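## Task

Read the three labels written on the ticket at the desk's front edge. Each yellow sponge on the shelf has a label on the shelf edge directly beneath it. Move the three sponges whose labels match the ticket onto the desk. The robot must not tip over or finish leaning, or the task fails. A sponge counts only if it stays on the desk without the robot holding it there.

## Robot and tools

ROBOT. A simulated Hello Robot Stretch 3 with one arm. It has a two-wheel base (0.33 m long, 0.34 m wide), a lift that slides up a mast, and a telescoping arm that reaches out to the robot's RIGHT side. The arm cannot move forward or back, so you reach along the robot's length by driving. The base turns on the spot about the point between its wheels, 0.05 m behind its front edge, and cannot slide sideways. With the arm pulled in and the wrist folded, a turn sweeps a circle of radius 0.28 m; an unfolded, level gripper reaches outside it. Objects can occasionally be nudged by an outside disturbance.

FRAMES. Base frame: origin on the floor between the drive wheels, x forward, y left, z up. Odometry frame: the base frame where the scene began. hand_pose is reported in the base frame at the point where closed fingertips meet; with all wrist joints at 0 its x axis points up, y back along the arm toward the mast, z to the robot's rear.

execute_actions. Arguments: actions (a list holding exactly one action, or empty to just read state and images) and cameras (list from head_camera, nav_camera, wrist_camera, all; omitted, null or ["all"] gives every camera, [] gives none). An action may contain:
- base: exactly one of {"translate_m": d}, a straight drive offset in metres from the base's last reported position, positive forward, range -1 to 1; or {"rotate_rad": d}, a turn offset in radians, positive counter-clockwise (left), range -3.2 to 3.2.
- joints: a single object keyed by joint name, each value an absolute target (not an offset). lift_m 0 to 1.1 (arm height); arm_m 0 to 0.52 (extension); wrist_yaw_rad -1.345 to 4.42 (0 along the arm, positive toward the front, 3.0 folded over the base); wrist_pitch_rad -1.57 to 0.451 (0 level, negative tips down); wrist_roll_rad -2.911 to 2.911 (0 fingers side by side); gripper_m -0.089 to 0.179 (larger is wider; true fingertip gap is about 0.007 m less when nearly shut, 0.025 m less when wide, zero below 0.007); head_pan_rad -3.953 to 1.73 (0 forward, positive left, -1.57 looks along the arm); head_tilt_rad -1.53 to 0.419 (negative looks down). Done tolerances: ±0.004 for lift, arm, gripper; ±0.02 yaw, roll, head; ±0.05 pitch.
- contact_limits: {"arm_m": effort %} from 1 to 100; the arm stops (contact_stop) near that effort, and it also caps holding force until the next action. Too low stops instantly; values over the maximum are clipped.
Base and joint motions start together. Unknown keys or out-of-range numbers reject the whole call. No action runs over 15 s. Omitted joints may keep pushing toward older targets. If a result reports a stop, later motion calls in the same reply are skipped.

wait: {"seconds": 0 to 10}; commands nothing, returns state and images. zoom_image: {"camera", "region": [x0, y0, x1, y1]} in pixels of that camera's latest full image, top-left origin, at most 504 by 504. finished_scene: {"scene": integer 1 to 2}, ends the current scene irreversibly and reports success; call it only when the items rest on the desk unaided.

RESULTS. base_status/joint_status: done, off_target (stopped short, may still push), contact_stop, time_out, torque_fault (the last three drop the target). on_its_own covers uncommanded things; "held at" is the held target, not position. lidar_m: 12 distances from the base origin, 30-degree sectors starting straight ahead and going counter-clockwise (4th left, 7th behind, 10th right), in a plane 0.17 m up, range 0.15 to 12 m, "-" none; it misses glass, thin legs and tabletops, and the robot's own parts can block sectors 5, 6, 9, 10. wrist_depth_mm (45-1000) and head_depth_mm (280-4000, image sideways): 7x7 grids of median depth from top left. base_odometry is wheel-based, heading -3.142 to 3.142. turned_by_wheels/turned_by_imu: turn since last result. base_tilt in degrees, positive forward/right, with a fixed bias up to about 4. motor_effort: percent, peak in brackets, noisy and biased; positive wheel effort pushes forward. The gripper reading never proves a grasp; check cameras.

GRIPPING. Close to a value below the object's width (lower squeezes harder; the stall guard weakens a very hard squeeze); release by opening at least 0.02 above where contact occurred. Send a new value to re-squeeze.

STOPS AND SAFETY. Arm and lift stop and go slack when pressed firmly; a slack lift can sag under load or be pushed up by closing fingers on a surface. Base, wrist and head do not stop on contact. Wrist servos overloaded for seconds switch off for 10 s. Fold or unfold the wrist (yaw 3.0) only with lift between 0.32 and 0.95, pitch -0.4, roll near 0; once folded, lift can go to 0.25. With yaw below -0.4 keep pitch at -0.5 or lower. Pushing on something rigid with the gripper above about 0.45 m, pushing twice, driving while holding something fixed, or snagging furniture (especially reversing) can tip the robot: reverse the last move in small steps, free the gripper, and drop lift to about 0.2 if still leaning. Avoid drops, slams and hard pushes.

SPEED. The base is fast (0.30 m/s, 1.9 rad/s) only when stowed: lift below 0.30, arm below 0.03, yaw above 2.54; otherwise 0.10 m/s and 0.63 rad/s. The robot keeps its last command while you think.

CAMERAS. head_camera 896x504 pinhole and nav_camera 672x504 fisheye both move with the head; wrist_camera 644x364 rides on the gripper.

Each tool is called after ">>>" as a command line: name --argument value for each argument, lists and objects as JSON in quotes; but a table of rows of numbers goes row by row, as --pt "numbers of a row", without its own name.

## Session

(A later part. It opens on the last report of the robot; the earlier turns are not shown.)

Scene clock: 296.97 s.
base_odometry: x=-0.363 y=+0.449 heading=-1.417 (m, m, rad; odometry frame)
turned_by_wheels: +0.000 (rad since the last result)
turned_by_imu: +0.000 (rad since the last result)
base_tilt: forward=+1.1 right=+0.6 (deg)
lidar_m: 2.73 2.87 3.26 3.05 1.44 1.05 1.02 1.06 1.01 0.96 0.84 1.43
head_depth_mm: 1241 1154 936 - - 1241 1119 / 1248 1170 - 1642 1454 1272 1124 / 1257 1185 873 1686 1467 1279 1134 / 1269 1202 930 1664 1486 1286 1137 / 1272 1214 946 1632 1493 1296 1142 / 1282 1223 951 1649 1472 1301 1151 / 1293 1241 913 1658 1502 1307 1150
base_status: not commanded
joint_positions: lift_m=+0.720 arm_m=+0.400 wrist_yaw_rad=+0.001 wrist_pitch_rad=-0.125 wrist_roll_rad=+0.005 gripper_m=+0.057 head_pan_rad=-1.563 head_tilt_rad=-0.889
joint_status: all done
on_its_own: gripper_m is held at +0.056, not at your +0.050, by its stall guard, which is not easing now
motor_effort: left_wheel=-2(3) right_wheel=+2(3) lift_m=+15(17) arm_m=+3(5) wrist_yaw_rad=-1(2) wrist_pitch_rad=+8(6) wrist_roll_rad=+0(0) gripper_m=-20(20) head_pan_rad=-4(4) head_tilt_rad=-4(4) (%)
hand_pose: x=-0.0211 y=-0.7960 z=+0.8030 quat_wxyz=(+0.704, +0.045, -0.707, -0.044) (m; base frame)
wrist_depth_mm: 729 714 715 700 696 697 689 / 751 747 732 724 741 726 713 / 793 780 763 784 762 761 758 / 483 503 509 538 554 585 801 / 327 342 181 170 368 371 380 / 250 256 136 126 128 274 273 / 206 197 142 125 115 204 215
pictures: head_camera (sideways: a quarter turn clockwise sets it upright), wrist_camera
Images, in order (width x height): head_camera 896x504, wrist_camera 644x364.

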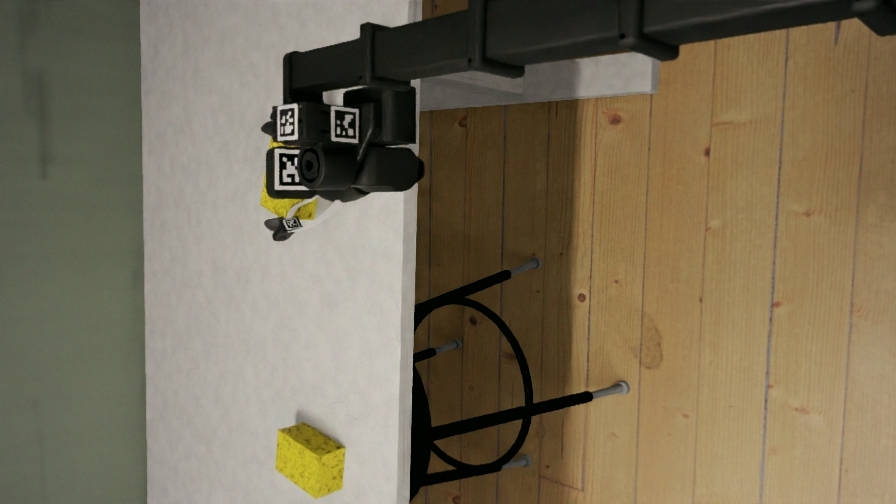

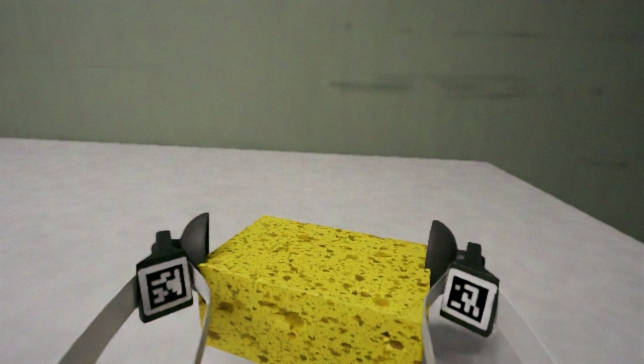

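>>> execute_actions --actions '[{"joints": {"lift_m": 0.684}}]' --cameras '[]'

>>> execute_actions --actions '[{"joints": {"gripper_m": 0.16}}]' --cameras '["wrist_camera"]'

Scene clock: 299.47 s.
base_odometry: x=-0.363 y=+0.449 heading=-1.417 (m, m, rad; odometry frame)
turned_by_wheels: +0.000 (rad since the last result)
turned_by_imu: +0.000 (rad since the last result)
base_tilt: forward=+1.2 right=+0.6 (deg)
lidar_m: 2.74 2.87 3.27 3.03 1.44 1.05 1.02 1.05 1.01 0.96 0.84 1.43
head_depth_mm: 1235 1154 920 1631 - - 1115 / 1250 1166 977 1652 1437 1275 1124 / 1260 1181 987 1654 1471 1274 1128 / 1265 1198 934 1664 1484 1284 1132 / 1274 1213 942 1638 1487 1287 1143 / 1285 1226 953 1643 1475 1301 1151 / 1294 1241 912 1651 1510 1307 1154
base_status: not commanded
joint_positions: lift_m=+0.684 arm_m=+0.400 wrist_yaw_rad=+0.001 wrist_pitch_rad=-0.125 wrist_roll_rad=+0.005 gripper_m=+0.057 head_pan_rad=-1.563 head_tilt_rad=-0.889
joint_status: all done
on_its_own: gripper_m is held at +0.056, not at your +0.050, by its stall guard, which is not easing now
motor_effort: left_wheel=-2(3) right_wheel=+2(3) lift_m=+15(18) arm_m=+3(3) wrist_yaw_rad=-1(1) wrist_pitch_rad=+8(8) wrist_roll_rad=+1(1) gripper_m=-21(21) head_pan_rad=-4(3) head_tilt_rad=-4(4) (%)
hand_pose: x=-0.0211 y=-0.7960 z=+0.7671 quat_wxyz=(+0.704, +0.045, -0.707, -0.044) (m; base frame)
wrist_depth_mm: 713 720 693 699 708 700 695 / 756 737 727 735 742 713 710 / 723 781 771 786 753 756 745 / 377 384 397 426 437 456 766 / 256 262 183 170 283 289 295 / 195 198 136 126 128 212 215 / 161 154 142 125 116 159 169
pictures: none
No camera images: the call's "cameras" was empty. Leave "cameras" out to get every camera's image.

Scene clock: 301.00 s.
base_odometry: x=-0.363 y=+0.449 heading=-1.417 (m, m, rad; odometry frame)
turned_by_wheels: +0.000 (rad since the last result)
turned_by_imu: +0.000 (rad since the last result)
base_tilt: forward=+1.1 right=+0.6 (deg)
lidar_m: 2.74 2.87 3.26 3.03 1.44 1.06 1.02 1.05 1.01 0.96 0.84 1.43
head_depth_mm: 1241 1152 922 1628 - - 1116 / 1252 1168 978 1640 1435 1273 1127 / 1255 1183 987 1654 1472 1278 1131 / 1261 1194 933 1661 1486 1283 1137 / 1278 1215 943 1640 1488 1297 1140 / 1284 1225 953 1649 1476 1299 1148 / 1295 1240 914 1657 1505 1309 1155
base_status: not commanded
joint_positions: lift_m=+0.684 arm_m=+0.400 wrist_yaw_rad=+0.001 wrist_pitch_rad=-0.125 wrist_roll_rad=+0.005 gripper_m=+0.160 head_pan_rad=-1.563 head_tilt_rad=-0.889
joint_status: all done
motor_effort: left_wheel=-3(2) right_wheel=+2(3) lift_m=+15(15) arm_m=+3(3) wrist_yaw_rad=-1(1) wrist_pitch_rad=+8(8) wrist_roll_rad=+0(0) gripper_m=+1(84) head_pan_rad=-4(4) head_tilt_rad=-5(5) (%)
hand_pose: x=-0.0211 y=-0.7960 z=+0.7671 quat_wxyz=(+0.704, +0.045, -0.707, -0.044) (m; base frame)
wrist_depth_mm: 731 701 699 701 699 684 690 / 757 753 735 734 716 723 729 / 720 772 802 744 764 770 768 / 379 389 394 413 437 451 789 / 255 275 266 177 285 306 296 / 201 - 143 131 141 - 215 / 149 155 147 127 116 159 170
pictures: wrist_camera
Images, in order (width x height): wrist_camera 644x364.

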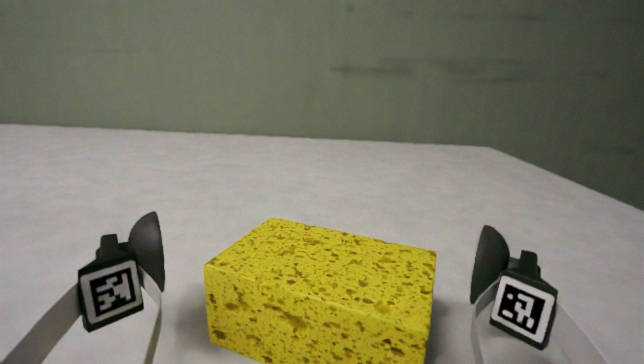

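>>> execute_actions --actions '[{"joints": {"arm_m": 0.2, "lift_m": 0.70, "head_pan_rad": -1.1, "head_tilt_rad": -0.7}}]' --cameras '["head_camera", "nav_camera"]'

Scene clock: 304.03 s.
base_odometry: x=-0.363 y=+0.449 heading=-1.417 (m, m, rad; odometry frame)
turned_by_wheels: +0.000 (rad since the last result)
turned_by_imu: +0.000 (rad since the last result)
base_tilt: forward=+1.1 right=+0.6 (deg)
lidar_m: 2.74 2.87 3.26 3.03 1.44 1.05 1.02 1.06 1.01 0.96 0.84 1.43
head_depth_mm: 1219 1329 1258 937 1562 1405 1203 / 1276 1397 1274 942 1601 1413 1207 / 1343 1482 1290 949 1618 1418 1209 / 1423 1573 1302 997 1676 1432 1224 / 1506 1653 1307 1090 1732 1428 1222 / 1593 1803 1323 1610 1691 1442 1224 / 1710 1935 1345 1998 1747 1440 1234
base_status: not commanded
joint_positions: lift_m=+0.700 arm_m=+0.200 wrist_yaw_rad=+0.001 wrist_pitch_rad=-0.124 wrist_roll_rad=+0.005 gripper_m=+0.160 head_pan_rad=-1.107 head_tilt_rad=-0.705
joint_status: all done
motor_effort: left_wheel=-2(3) right_wheel=+3(2) lift_m=+21(22) arm_m=-2(3) wrist_yaw_rad=+0(0) wrist_pitch_rad=+8(8) wrist_roll_rad=+0(1) gripper_m=+0(1) head_pan_rad=+3(30) head_tilt_rad=+1(14) (%)
hand_pose: x=-0.0211 y=-0.5965 z=+0.7830 quat_wxyz=(+0.704, +0.044, -0.707, -0.044) (m; base frame)
wrist_depth_mm: 918 886 892 857 853 861 855 / 941 929 908 933 907 880 934 / 813 856 914 944 947 951 929 / 384 441 460 336 487 517 995 / 292 314 304 309 320 353 334 / 233 - 228 230 234 - 244 / 954 - - - 679 - 218
pictures: head_camera (sideways: a quarter turn clockwise sets it upright), nav_camera (sideways: a quarter turn counterclockwise sets it upright)
Images, in order (width x height): head_camera 896x504, nav_camera 672x504.

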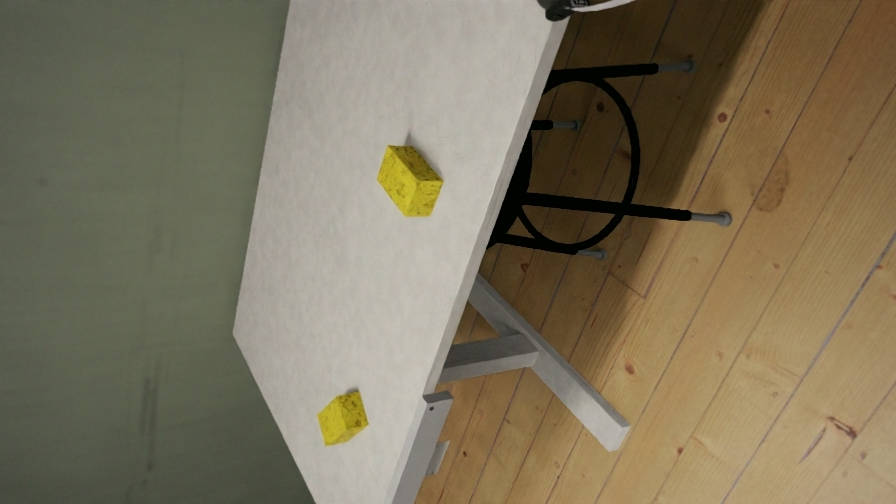

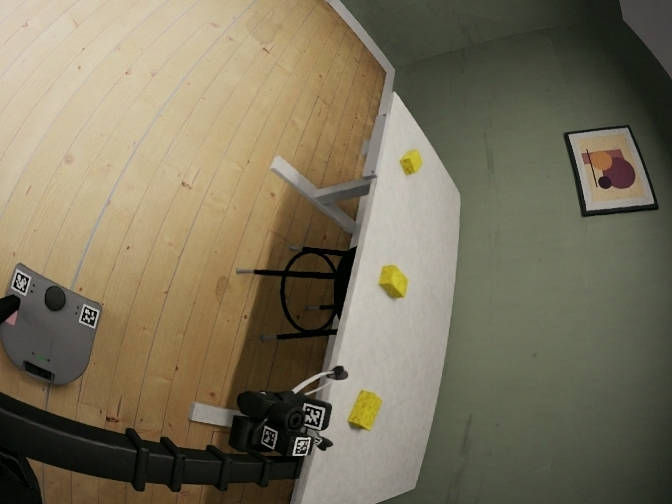

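All three sponges are on the desk and the gripper is clear.

>>> finished_scene --scene 2

The scene is finished: the task was done.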